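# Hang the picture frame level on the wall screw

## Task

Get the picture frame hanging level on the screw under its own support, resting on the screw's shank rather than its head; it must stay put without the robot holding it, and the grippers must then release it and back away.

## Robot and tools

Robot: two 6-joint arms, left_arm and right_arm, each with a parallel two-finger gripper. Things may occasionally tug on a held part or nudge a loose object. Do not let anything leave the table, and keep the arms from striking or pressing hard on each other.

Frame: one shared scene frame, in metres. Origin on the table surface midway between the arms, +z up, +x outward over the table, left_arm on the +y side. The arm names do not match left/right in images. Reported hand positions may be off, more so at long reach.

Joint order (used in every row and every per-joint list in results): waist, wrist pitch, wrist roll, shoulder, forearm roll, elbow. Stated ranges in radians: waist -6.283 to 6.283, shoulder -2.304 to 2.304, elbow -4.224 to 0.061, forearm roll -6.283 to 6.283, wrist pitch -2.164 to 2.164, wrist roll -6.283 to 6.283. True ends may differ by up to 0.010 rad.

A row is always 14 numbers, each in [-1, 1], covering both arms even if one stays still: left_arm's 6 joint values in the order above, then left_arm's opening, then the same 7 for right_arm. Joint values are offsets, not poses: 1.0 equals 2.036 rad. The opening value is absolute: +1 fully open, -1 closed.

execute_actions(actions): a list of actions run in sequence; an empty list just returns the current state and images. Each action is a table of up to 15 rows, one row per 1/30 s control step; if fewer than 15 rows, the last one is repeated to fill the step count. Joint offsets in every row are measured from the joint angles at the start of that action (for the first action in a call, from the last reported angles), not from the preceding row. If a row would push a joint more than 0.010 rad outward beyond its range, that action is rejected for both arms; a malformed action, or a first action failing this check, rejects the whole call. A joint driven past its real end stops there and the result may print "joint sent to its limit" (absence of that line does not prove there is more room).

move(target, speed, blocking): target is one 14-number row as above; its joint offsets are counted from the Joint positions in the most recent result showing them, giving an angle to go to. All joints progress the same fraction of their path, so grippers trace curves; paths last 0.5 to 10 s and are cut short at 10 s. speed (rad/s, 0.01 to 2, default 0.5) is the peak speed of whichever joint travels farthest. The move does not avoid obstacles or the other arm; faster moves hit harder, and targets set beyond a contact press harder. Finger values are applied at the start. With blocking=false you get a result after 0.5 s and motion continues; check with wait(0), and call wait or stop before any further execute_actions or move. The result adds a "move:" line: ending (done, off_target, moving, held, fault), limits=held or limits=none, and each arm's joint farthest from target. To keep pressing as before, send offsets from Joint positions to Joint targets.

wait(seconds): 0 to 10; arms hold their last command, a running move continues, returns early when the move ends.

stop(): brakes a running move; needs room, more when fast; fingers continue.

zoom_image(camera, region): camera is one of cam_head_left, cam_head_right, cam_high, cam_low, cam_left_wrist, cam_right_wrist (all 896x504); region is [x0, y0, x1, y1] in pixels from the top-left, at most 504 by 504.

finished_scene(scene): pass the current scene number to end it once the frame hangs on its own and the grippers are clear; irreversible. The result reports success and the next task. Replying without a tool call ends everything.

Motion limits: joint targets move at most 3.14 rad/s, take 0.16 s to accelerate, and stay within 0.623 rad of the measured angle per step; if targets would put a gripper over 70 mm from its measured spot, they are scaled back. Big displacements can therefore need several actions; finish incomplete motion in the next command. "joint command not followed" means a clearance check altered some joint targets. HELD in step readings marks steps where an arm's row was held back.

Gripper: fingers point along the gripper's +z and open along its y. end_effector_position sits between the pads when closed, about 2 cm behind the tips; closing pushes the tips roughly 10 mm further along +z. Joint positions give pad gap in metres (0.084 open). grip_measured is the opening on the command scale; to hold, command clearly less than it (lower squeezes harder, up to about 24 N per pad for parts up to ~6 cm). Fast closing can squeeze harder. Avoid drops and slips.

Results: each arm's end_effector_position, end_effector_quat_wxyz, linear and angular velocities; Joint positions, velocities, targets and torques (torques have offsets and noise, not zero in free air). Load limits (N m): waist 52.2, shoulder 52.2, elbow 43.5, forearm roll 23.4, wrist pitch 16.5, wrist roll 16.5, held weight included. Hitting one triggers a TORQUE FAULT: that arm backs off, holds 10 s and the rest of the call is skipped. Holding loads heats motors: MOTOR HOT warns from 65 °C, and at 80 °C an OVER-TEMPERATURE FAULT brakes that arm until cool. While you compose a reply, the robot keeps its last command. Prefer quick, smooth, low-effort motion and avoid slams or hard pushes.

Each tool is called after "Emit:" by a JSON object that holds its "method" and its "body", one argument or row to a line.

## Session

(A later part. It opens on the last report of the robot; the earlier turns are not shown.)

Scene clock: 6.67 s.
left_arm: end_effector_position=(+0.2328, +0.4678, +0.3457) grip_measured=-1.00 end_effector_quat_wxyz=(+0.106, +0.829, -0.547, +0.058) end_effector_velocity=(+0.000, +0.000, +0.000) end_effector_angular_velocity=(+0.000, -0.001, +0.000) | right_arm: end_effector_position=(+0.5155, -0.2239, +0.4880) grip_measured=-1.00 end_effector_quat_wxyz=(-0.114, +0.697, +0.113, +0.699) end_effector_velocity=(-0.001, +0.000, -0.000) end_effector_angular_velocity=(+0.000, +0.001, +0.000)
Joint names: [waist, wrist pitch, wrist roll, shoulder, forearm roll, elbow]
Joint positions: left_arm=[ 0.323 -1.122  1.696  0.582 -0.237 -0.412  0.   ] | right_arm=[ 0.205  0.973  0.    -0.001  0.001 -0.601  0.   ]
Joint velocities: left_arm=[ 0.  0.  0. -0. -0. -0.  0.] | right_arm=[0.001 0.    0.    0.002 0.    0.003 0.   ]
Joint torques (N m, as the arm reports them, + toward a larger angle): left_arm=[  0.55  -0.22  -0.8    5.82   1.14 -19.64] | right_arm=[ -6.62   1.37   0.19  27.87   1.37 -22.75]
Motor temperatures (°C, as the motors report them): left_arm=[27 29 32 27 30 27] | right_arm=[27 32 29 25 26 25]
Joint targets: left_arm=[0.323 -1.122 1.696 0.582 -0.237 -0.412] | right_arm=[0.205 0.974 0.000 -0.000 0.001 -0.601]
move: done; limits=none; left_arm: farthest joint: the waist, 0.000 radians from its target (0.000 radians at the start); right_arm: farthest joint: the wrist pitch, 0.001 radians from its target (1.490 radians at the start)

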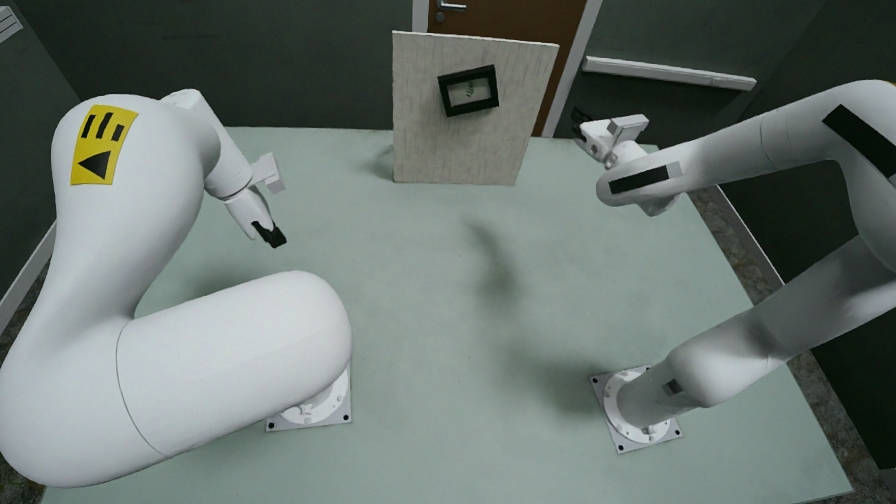

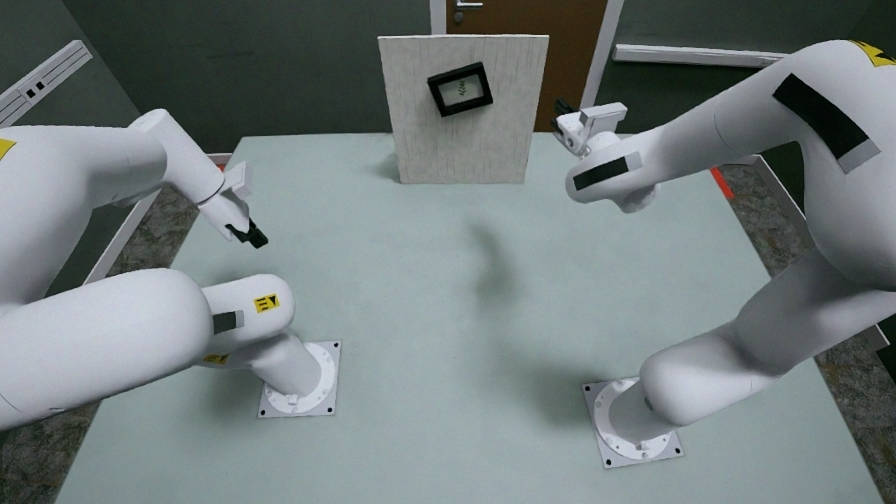

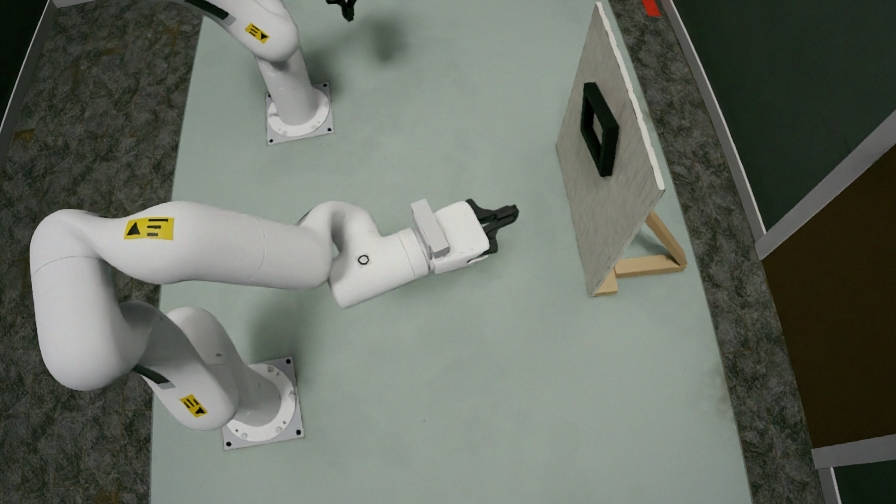

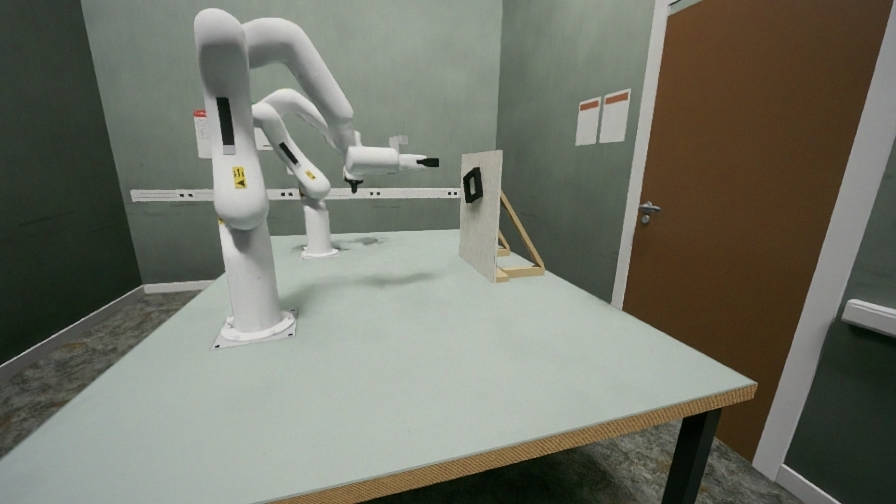

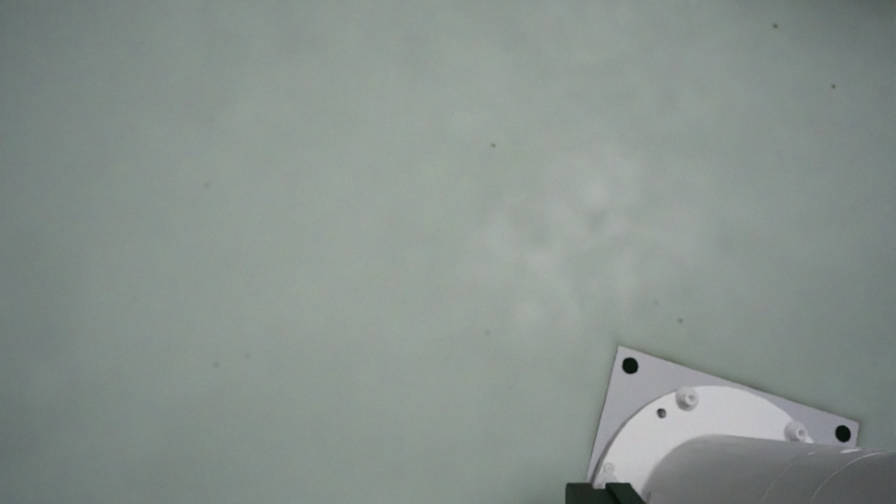

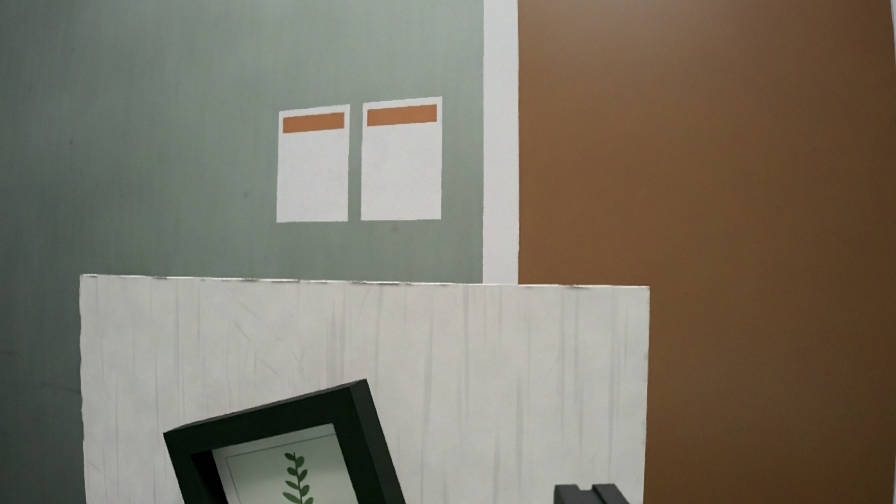

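Emit:
{"method": "move", "body": {
  "target": [0,0,0,0,0,0,-1, 0.08,0,0,0,0,0,-1],
  "speed": 1.0
}}

Scene clock: 7.83 s.
left_arm: end_effector_position=(+0.2328, +0.4678, +0.3457) grip_measured=-1.00 end_effector_quat_wxyz=(+0.106, +0.829, -0.547, +0.058) end_effector_velocity=(+0.000, -0.000, +0.000) end_effector_angular_velocity=(-0.002, -0.000, +0.000) | right_arm: end_effector_position=(+0.4767, -0.1331, +0.4880) grip_measured=-1.00 end_effector_quat_wxyz=(-0.170, +0.685, +0.169, +0.687) end_effector_velocity=(-0.001, +0.002, -0.001) end_effector_angular_velocity=(-0.001, +0.001, +0.004)
Joint names: [waist, wrist pitch, wrist roll, shoulder, forearm roll, elbow]
Joint positions: left_arm=[ 0.323 -1.122  1.696  0.582 -0.237 -0.412  0.   ] | right_arm=[ 0.368  0.973  0.    -0.001  0.001 -0.601  0.   ]
Joint velocities: left_arm=[-0.    -0.     0.    -0.    -0.002  0.     0.   ] | right_arm=[ 0.004 -0.    -0.    -0.001 -0.     0.     0.   ]
Joint torques (N m, as the arm reports them, + toward a larger angle): left_arm=[  0.84  -0.19  -0.87   5.39   0.82 -19.79] | right_arm=[ -6.55   1.36   0.11  28.2    1.26 -22.8 ]
Motor temperatures (°C, as the motors report them): left_arm=[27 29 32 27 30 28] | right_arm=[27 32 29 25 26 25]
Joint targets: left_arm=[0.323 -1.122 1.696 0.582 -0.237 -0.412] | right_arm=[0.368 0.973 0.000 -0.001 0.001 -0.601]
move: done; limits=none; left_arm: farthest joint: the waist, 0.000 radians from its target (0.000 radians at the start); right_arm: farthest joint: the waist, 0.000 radians from its target (0.163 radians at the start)

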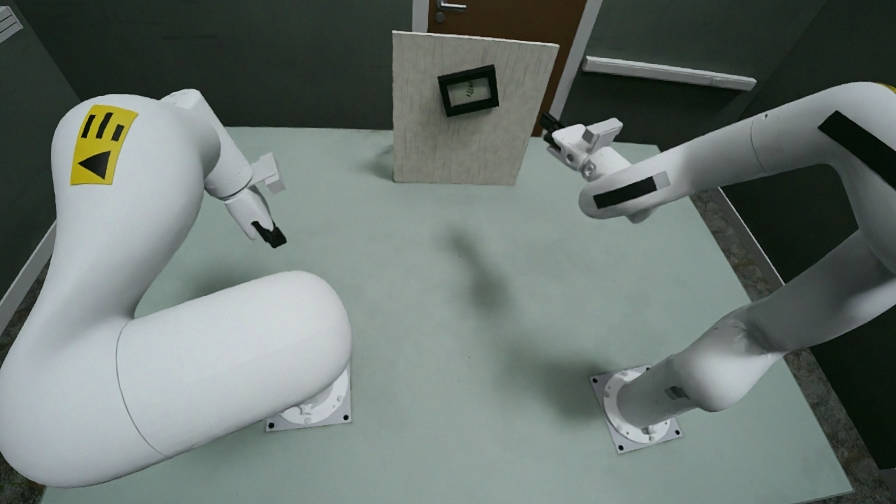

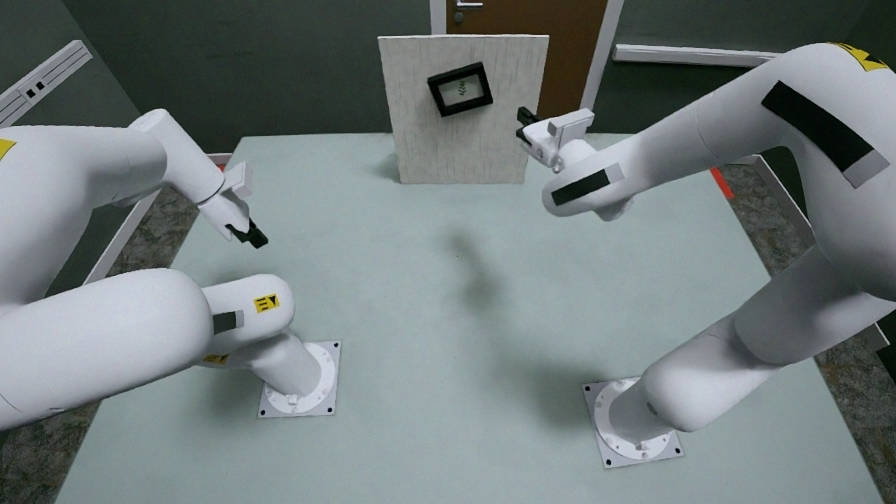

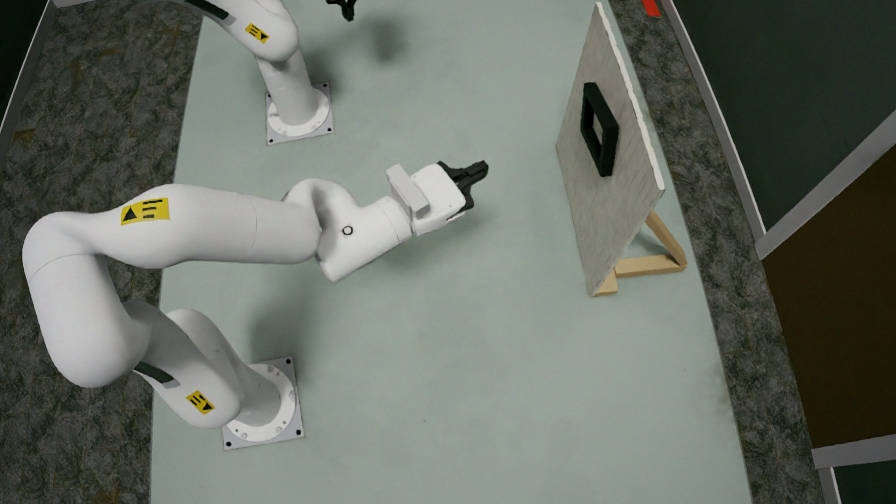

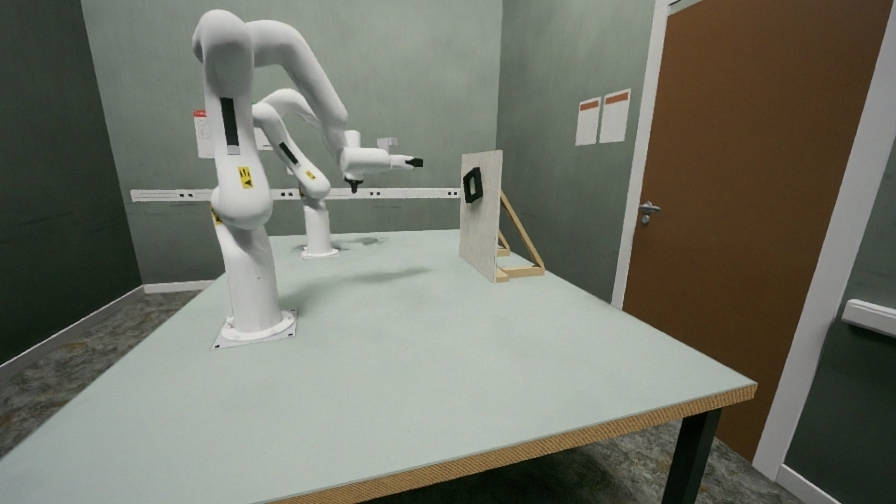

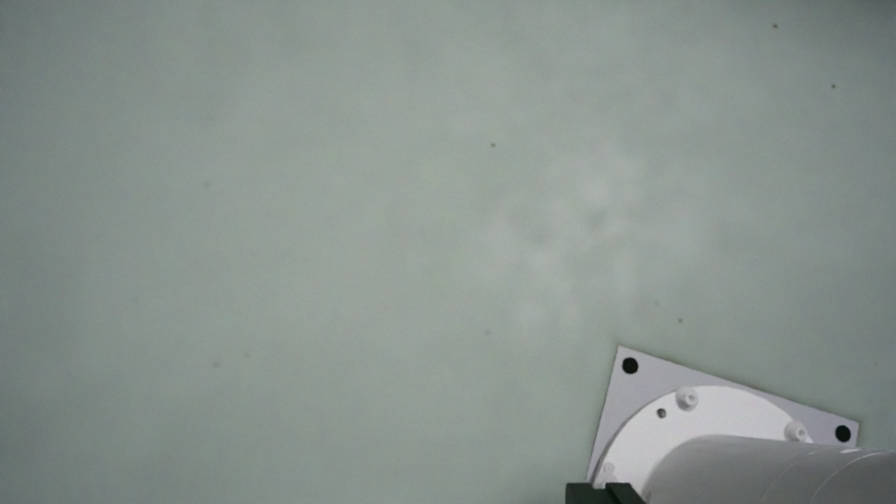

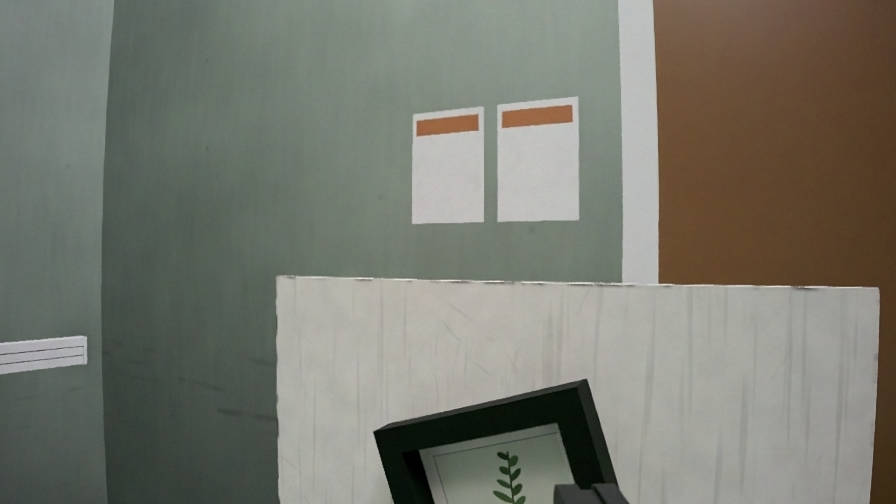

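Emit:
{"method": "move", "body": {
  "target": [0,0,0,0,0,0,-1, 0,-0.047,0,-0.118,0,-0.165,-1],
  "speed": 0.6
}}

Scene clock: 9.67 s.
left_arm: end_effector_position=(+0.2328, +0.4678, +0.3457) grip_measured=-1.00 end_effector_quat_wxyz=(+0.106, +0.829, -0.547, +0.058) end_effector_velocity=(+0.000, -0.000, -0.000) end_effector_angular_velocity=(-0.001, -0.001, +0.002) | right_arm: end_effector_position=(+0.5796, -0.0788, +0.5129) grip_measured=-1.00 end_effector_quat_wxyz=(-0.170, +0.685, +0.169, +0.687) end_effector_velocity=(+0.001, +0.001, -0.000) end_effector_angular_velocity=(-0.002, -0.001, +0.001)
Joint names: [waist, wrist pitch, wrist roll, shoulder, forearm roll, elbow]
Joint positions: left_arm=[ 0.323 -1.122  1.696  0.582 -0.237 -0.412  0.   ] | right_arm=[ 0.368  0.878  0.    -0.24   0.001 -0.936  0.   ]
Joint velocities: left_arm=[ 0.001  0.     0.    -0.    -0.002  0.     0.   ] | right_arm=[ 0.    -0.001 -0.002 -0.004 -0.001 -0.004  0.   ]
Joint torques (N m, as the arm reports them, + toward a larger angle): left_arm=[ -0.3   -0.17  -0.78   5.41   1.14 -19.52] | right_arm=[ -6.3    1.42   0.2   41.33   1.54 -23.83]
Motor temperatures (°C, as the motors report them): left_arm=[27 29 32 27 30 28] | right_arm=[27 32 29 25 26 25]
Joint targets: left_arm=[0.323 -1.122 1.696 0.582 -0.237 -0.412] | right_arm=[0.368 0.878 0.000 -0.241 0.001 -0.937]
move: done; limits=none; left_arm: farthest joint: the waist, 0.000 radians from its target (0.000 radians at the start); right_arm: farthest joint: the shoulder, 0.001 radians from its target (0.241 radians at the start)

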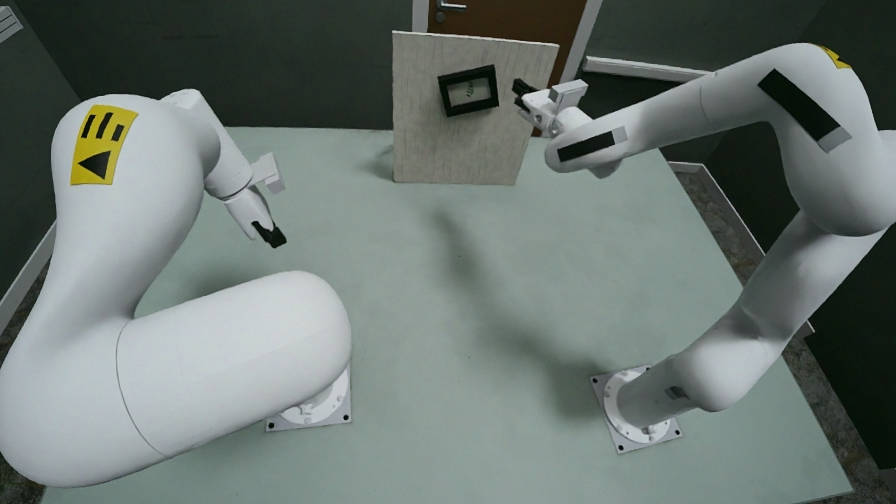

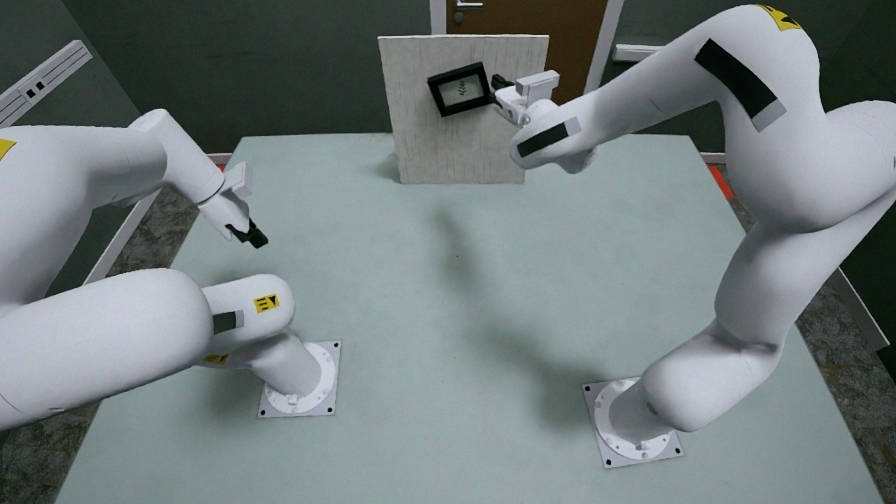

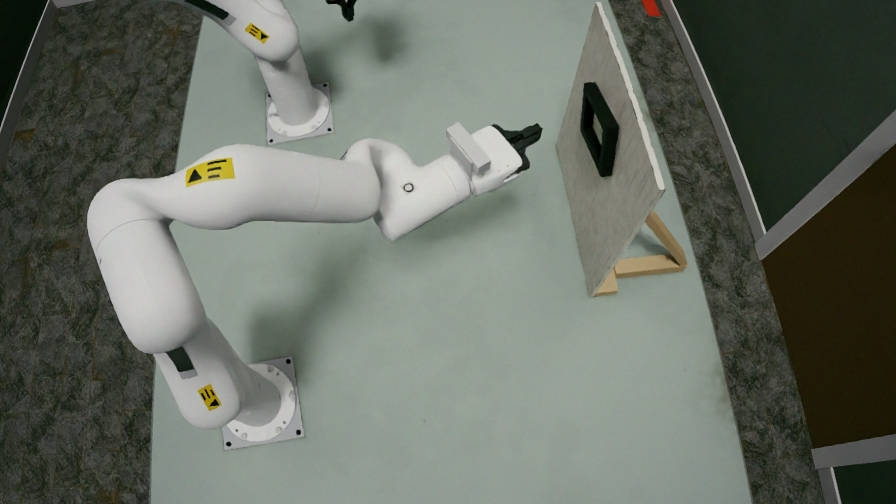

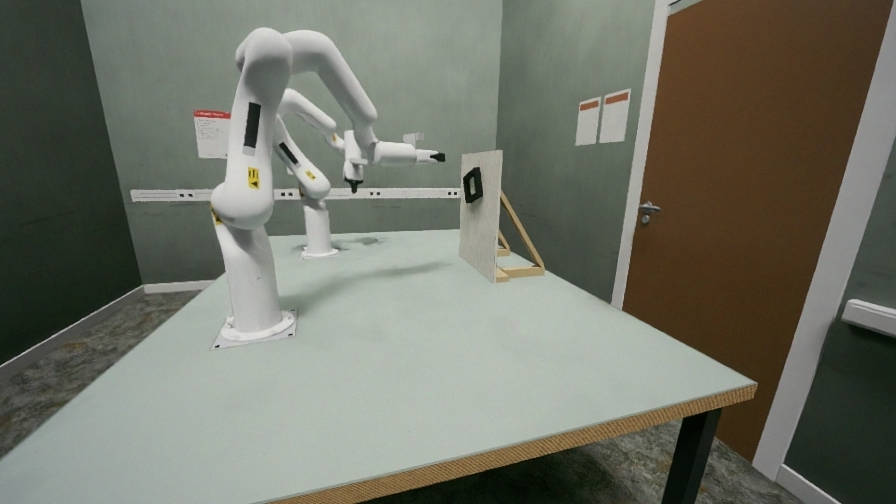

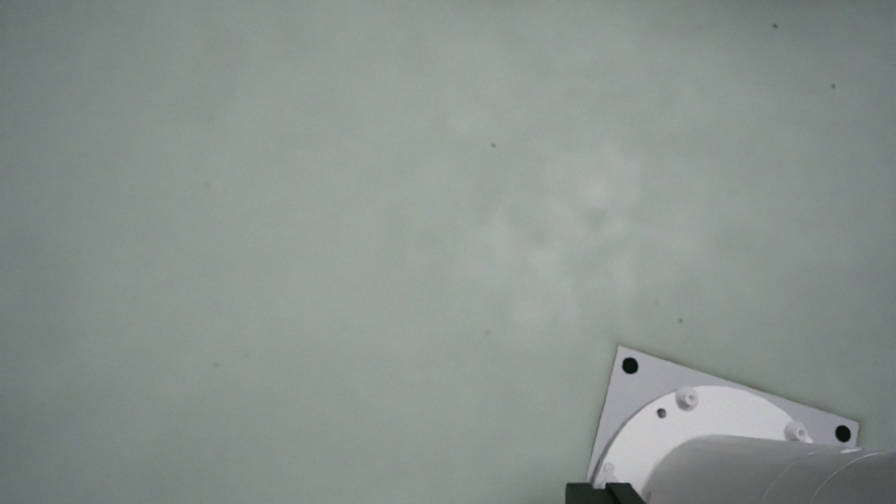

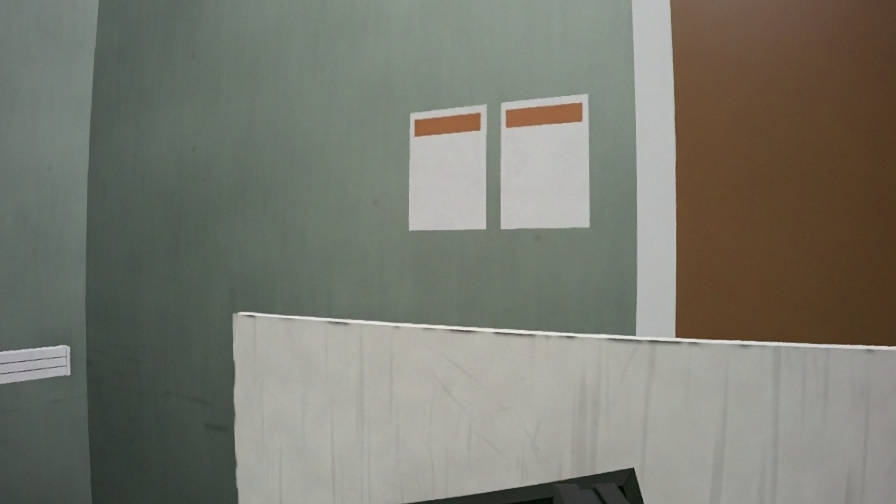

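Emit:
{"method": "move", "body": {
  "target": [0,0,0,0,0,0,-1, -0.01,-0.047,0,-0.118,0,-0.165,-1],
  "speed": 0.6
}}

Scene clock: 10.90 s.
left_arm: end_effector_position=(+0.2328, +0.4678, +0.3457) grip_measured=-1.00 end_effector_quat_wxyz=(+0.106, +0.829, -0.547, +0.058) end_effector_velocity=(+0.000, -0.000, +0.000) end_effector_angular_velocity=(-0.000, -0.000, +0.000) | right_arm: end_effector_position=(+0.6825, -0.0436, +0.5182) grip_measured=-1.00 end_effector_quat_wxyz=(-0.163, +0.687, +0.162, +0.689) end_effector_velocity=(+0.000, +0.000, -0.001) end_effector_angular_velocity=(+0.001, +0.001, +0.000)
Joint names: [waist, wrist pitch, wrist roll, shoulder, forearm roll, elbow]
Joint positions: left_arm=[ 0.323 -1.122  1.696  0.582 -0.237 -0.412  0.   ] | right_arm=[ 0.347  0.782  0.    -0.48   0.001 -1.272  0.   ]
Joint velocities: left_arm=[-0.001  0.    -0.001 -0.    -0.    -0.     0.   ] | right_arm=[ 0.     0.001  0.001 -0.002  0.001 -0.001  0.   ]
Joint torques (N m, as the arm reports them, + toward a larger angle): left_arm=[ -0.11  -0.15  -0.84   5.71   1.22 -19.28] | right_arm=[ -6.48   1.45   0.15  52.71   1.76 -24.57]
Motor temperatures (°C, as the motors report them): left_arm=[27 29 32 27 30 28] | right_arm=[27 32 29 25 26 25]
Joint targets: left_arm=[0.323 -1.122 1.696 0.582 -0.237 -0.412] | right_arm=[0.347 0.782 0.000 -0.480 0.001 -1.272]
move: done; limits=none; left_arm: farthest joint: the waist, 0.000 radians from its target (0.000 radians at the start); right_arm: farthest joint: the waist, 0.000 radians from its target (0.020 radians at the start)

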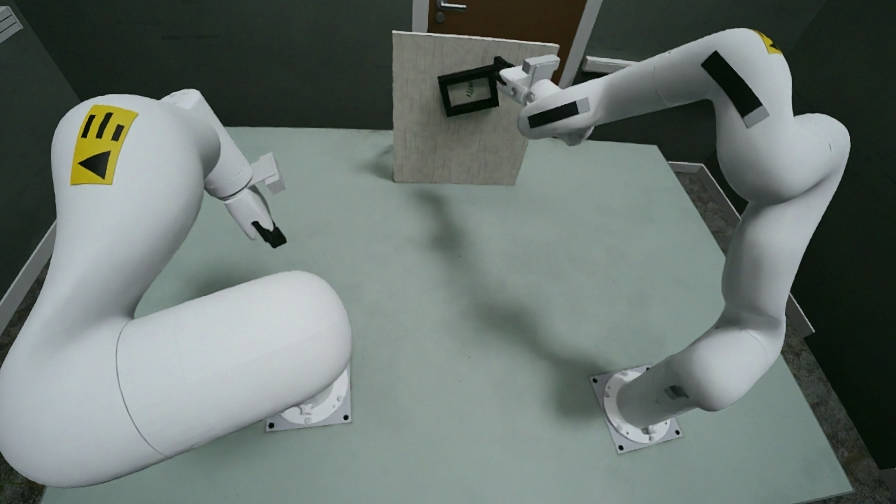

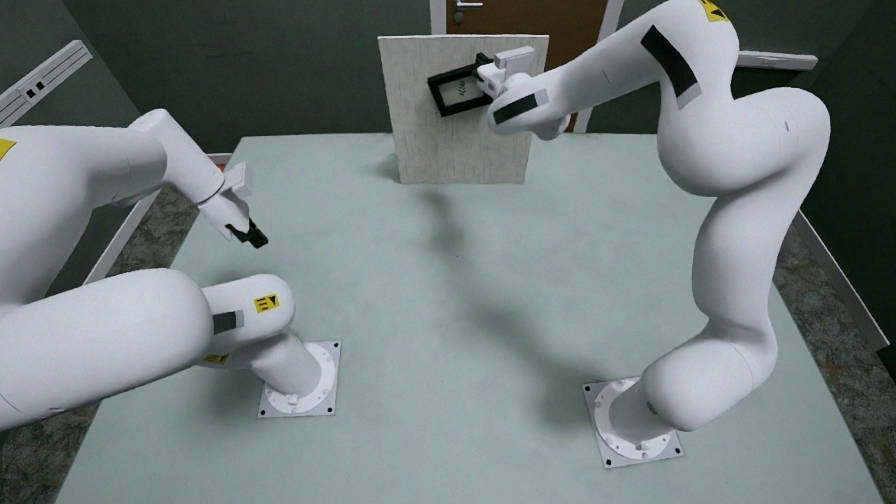

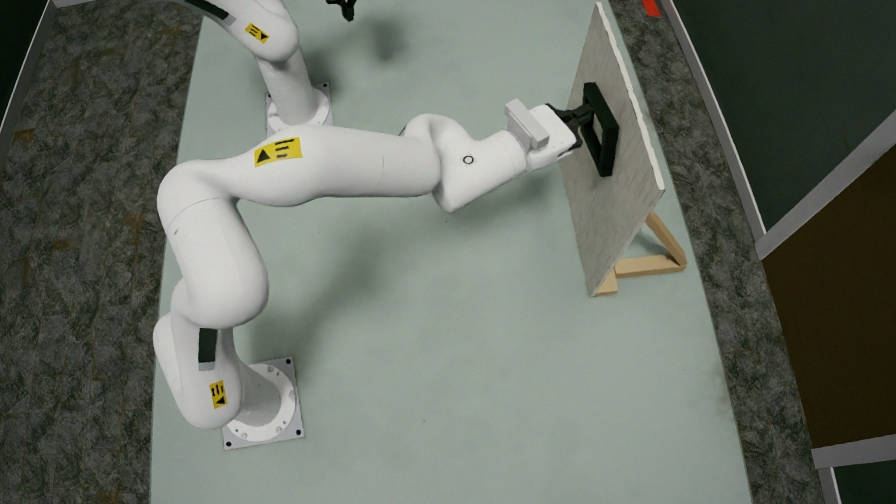

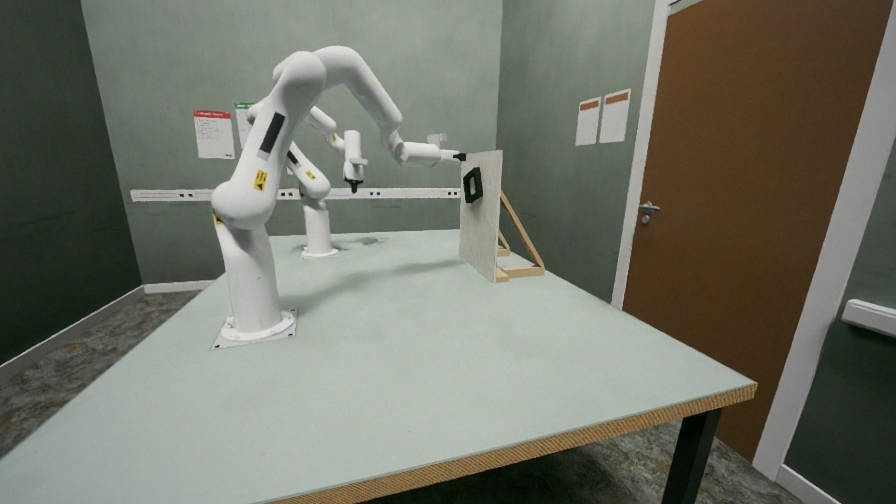

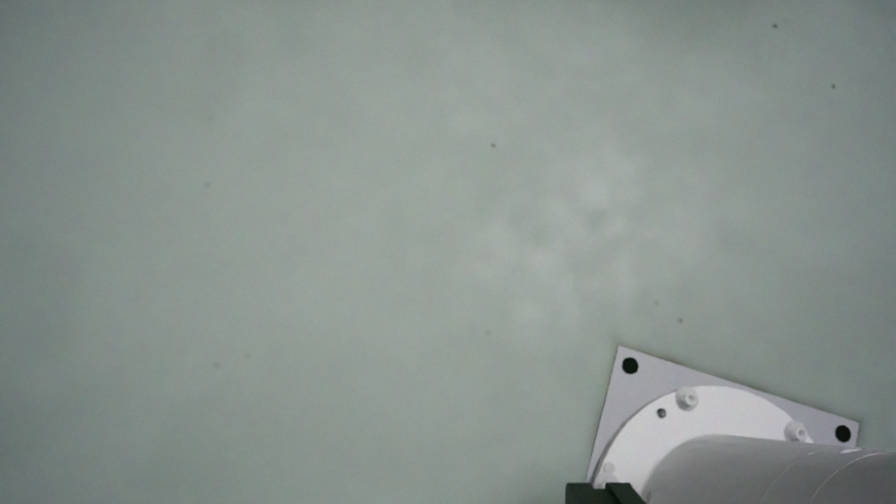

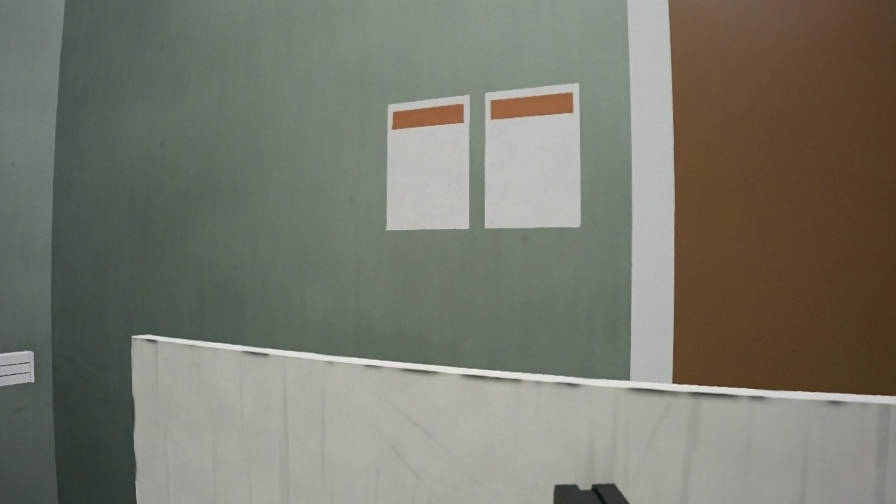

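Emit:
{"method": "zoom_image", "body": {
  "camera": "cam_low",
  "region": [400, 130, 520, 220]
}}

Emit:
{"method": "zoom_image", "body": {
  "camera": "cam_head_left",
  "region": [420, 40, 580, 130]
}}

Region (400, 130, 520, 220) of cam_low's 896x504 image, scaled by 4.200, with more detail than that image has; it fills the top 378 rows of this view, and the rest is white.

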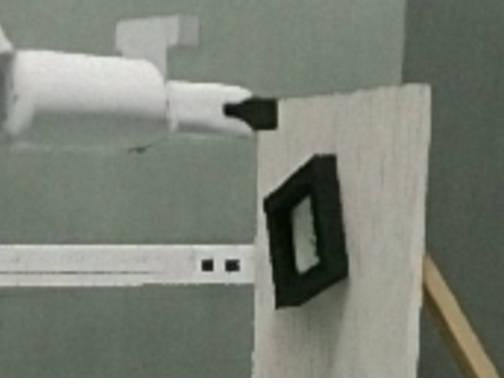

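Region (420, 40, 580, 130) of cam_head_left's 896x504 image, scaled by 3.150, with more detail than that image has; it fills the top 284 rows of this view, and the rest is white.

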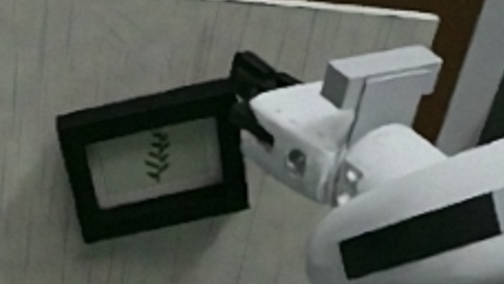

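Emit:
{"method": "move", "body": {
  "target": [0,0,0,0,0,0,-1, 0,-0.02,0,-0.05,0,-0.07,-1],
  "speed": 0.4
}}

Scene clock: 12.07 s.
left_arm: end_effector_position=(+0.2328, +0.4678, +0.3457) grip_measured=-1.00 end_effector_quat_wxyz=(+0.106, +0.829, -0.547, +0.058) end_effector_velocity=(+0.000, +0.000, -0.000) end_effector_angular_velocity=(+0.001, +0.000, +0.001) | right_arm: end_effector_position=(+0.7197, -0.0249, +0.5151) grip_measured=-1.00 end_effector_quat_wxyz=(-0.163, +0.687, +0.162, +0.689) end_effector_velocity=(+0.000, -0.000, -0.002) end_effector_angular_velocity=(-0.001, +0.003, -0.001)
Joint names: [waist, wrist pitch, wrist roll, shoulder, forearm roll, elbow]
Joint positions: left_arm=[ 0.323 -1.122  1.696  0.582 -0.237 -0.412  0.   ] | right_arm=[ 0.347  0.742  0.    -0.581  0.001 -1.414  0.   ]
Joint velocities: left_arm=[ 0.     0.    -0.001 -0.     0.001 -0.     0.   ] | right_arm=[-0.    -0.001  0.    -0.002  0.001  0.001  0.   ]
Joint torques (N m, as the arm reports them, + toward a larger angle): left_arm=[  1.01  -0.1   -0.91   6.01   0.71 -20.04] | right_arm=[ -6.11   1.37   0.16  57.57   1.86 -24.81]
Motor temperatures (°C, as the motors report them): left_arm=[27 29 32 27 30 28] | right_arm=[27 32 29 25 26 25]
Joint targets: left_arm=[0.323 -1.122 1.696 0.582 -0.237 -0.412] | right_arm=[0.347 0.741 0.000 -0.582 0.001 -1.414]
move: done; limits=none; left_arm: farthest joint: the waist, 0.000 radians from its target (0.000 radians at the start); right_arm: farthest joint: the waist, 0.000 radians from its target (0.000 radians at the start)

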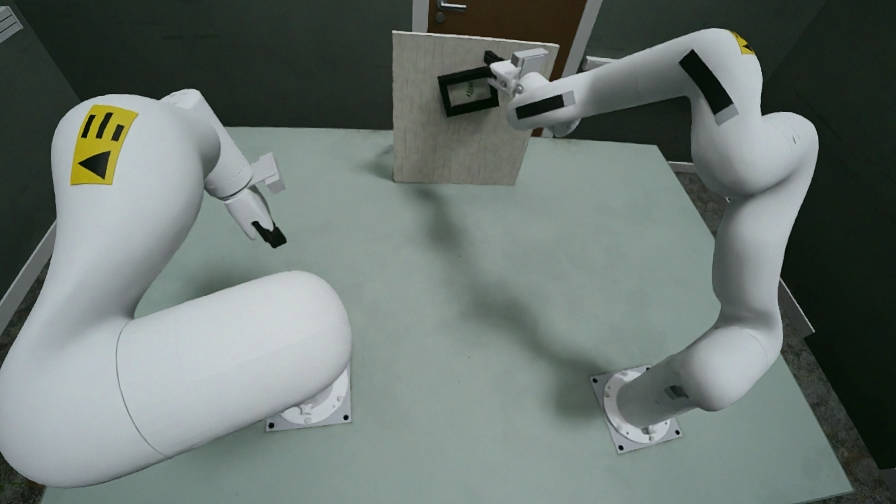

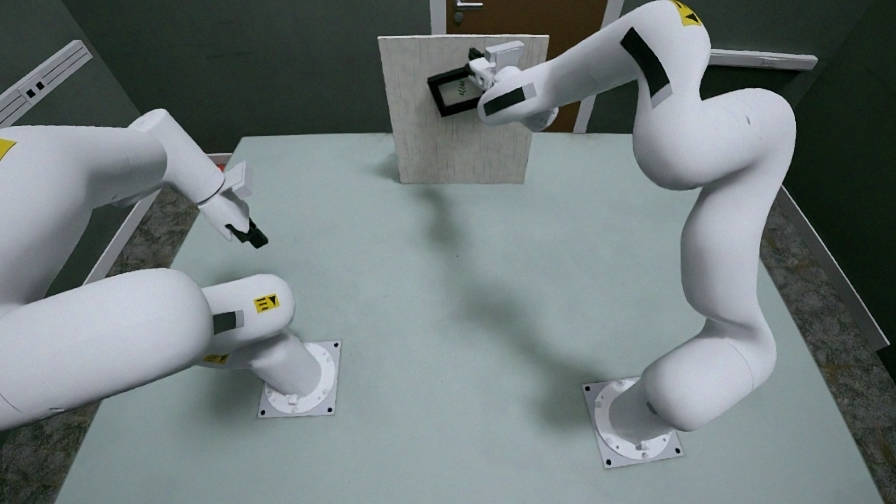

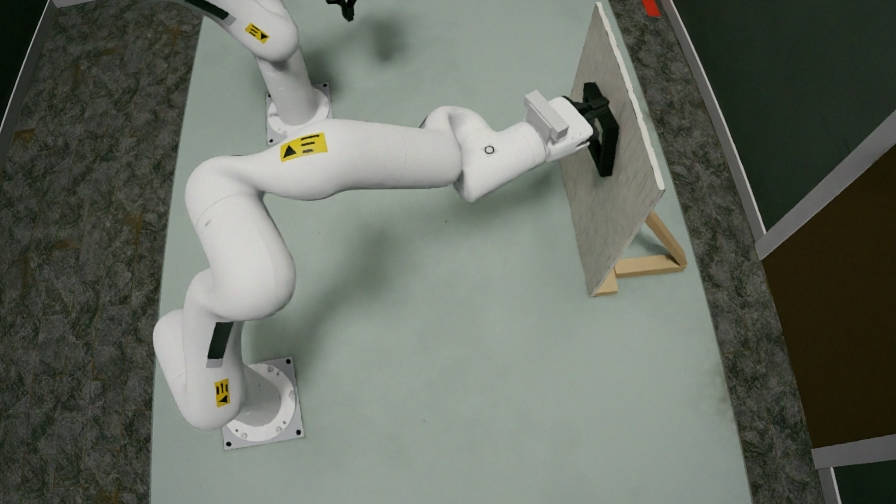

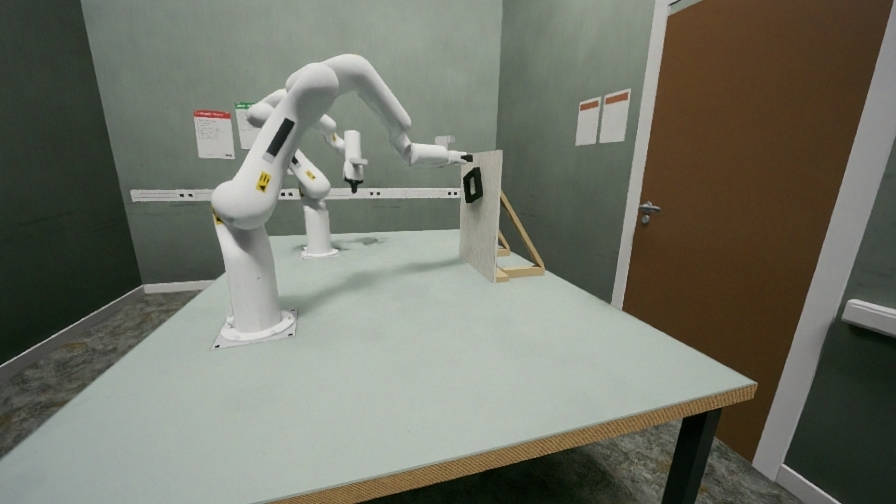

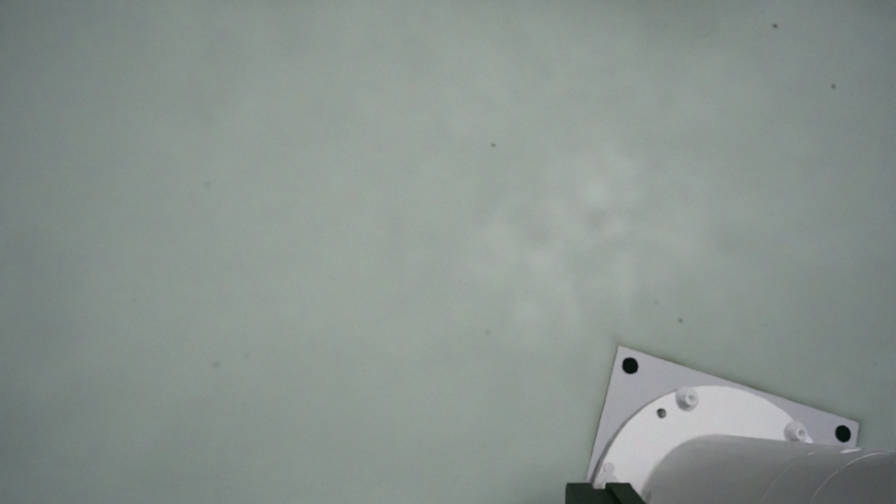

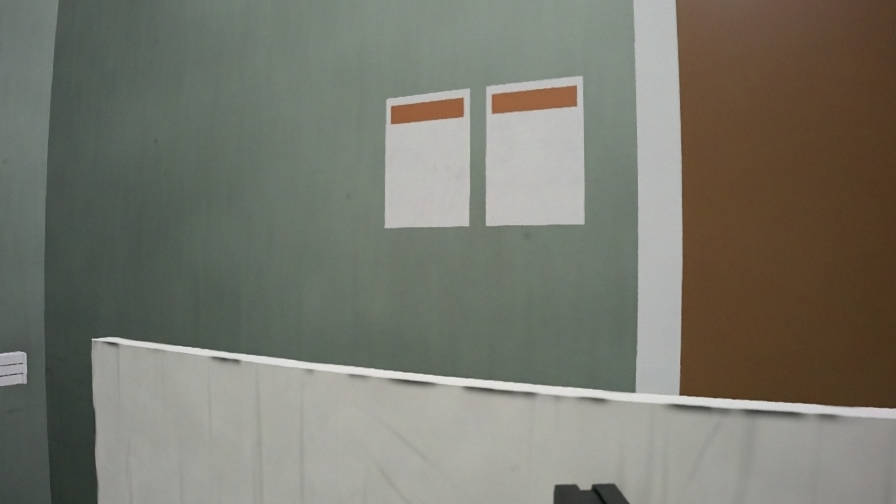

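Emit:
{"method": "zoom_image", "body": {
  "camera": "cam_low",
  "region": [420, 140, 510, 210]
}}

Region (420, 140, 510, 210) of cam_low's 896x504 image, scaled by 5.600, with more detail than that image has.

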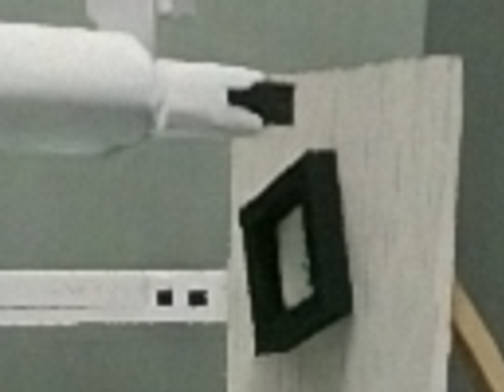

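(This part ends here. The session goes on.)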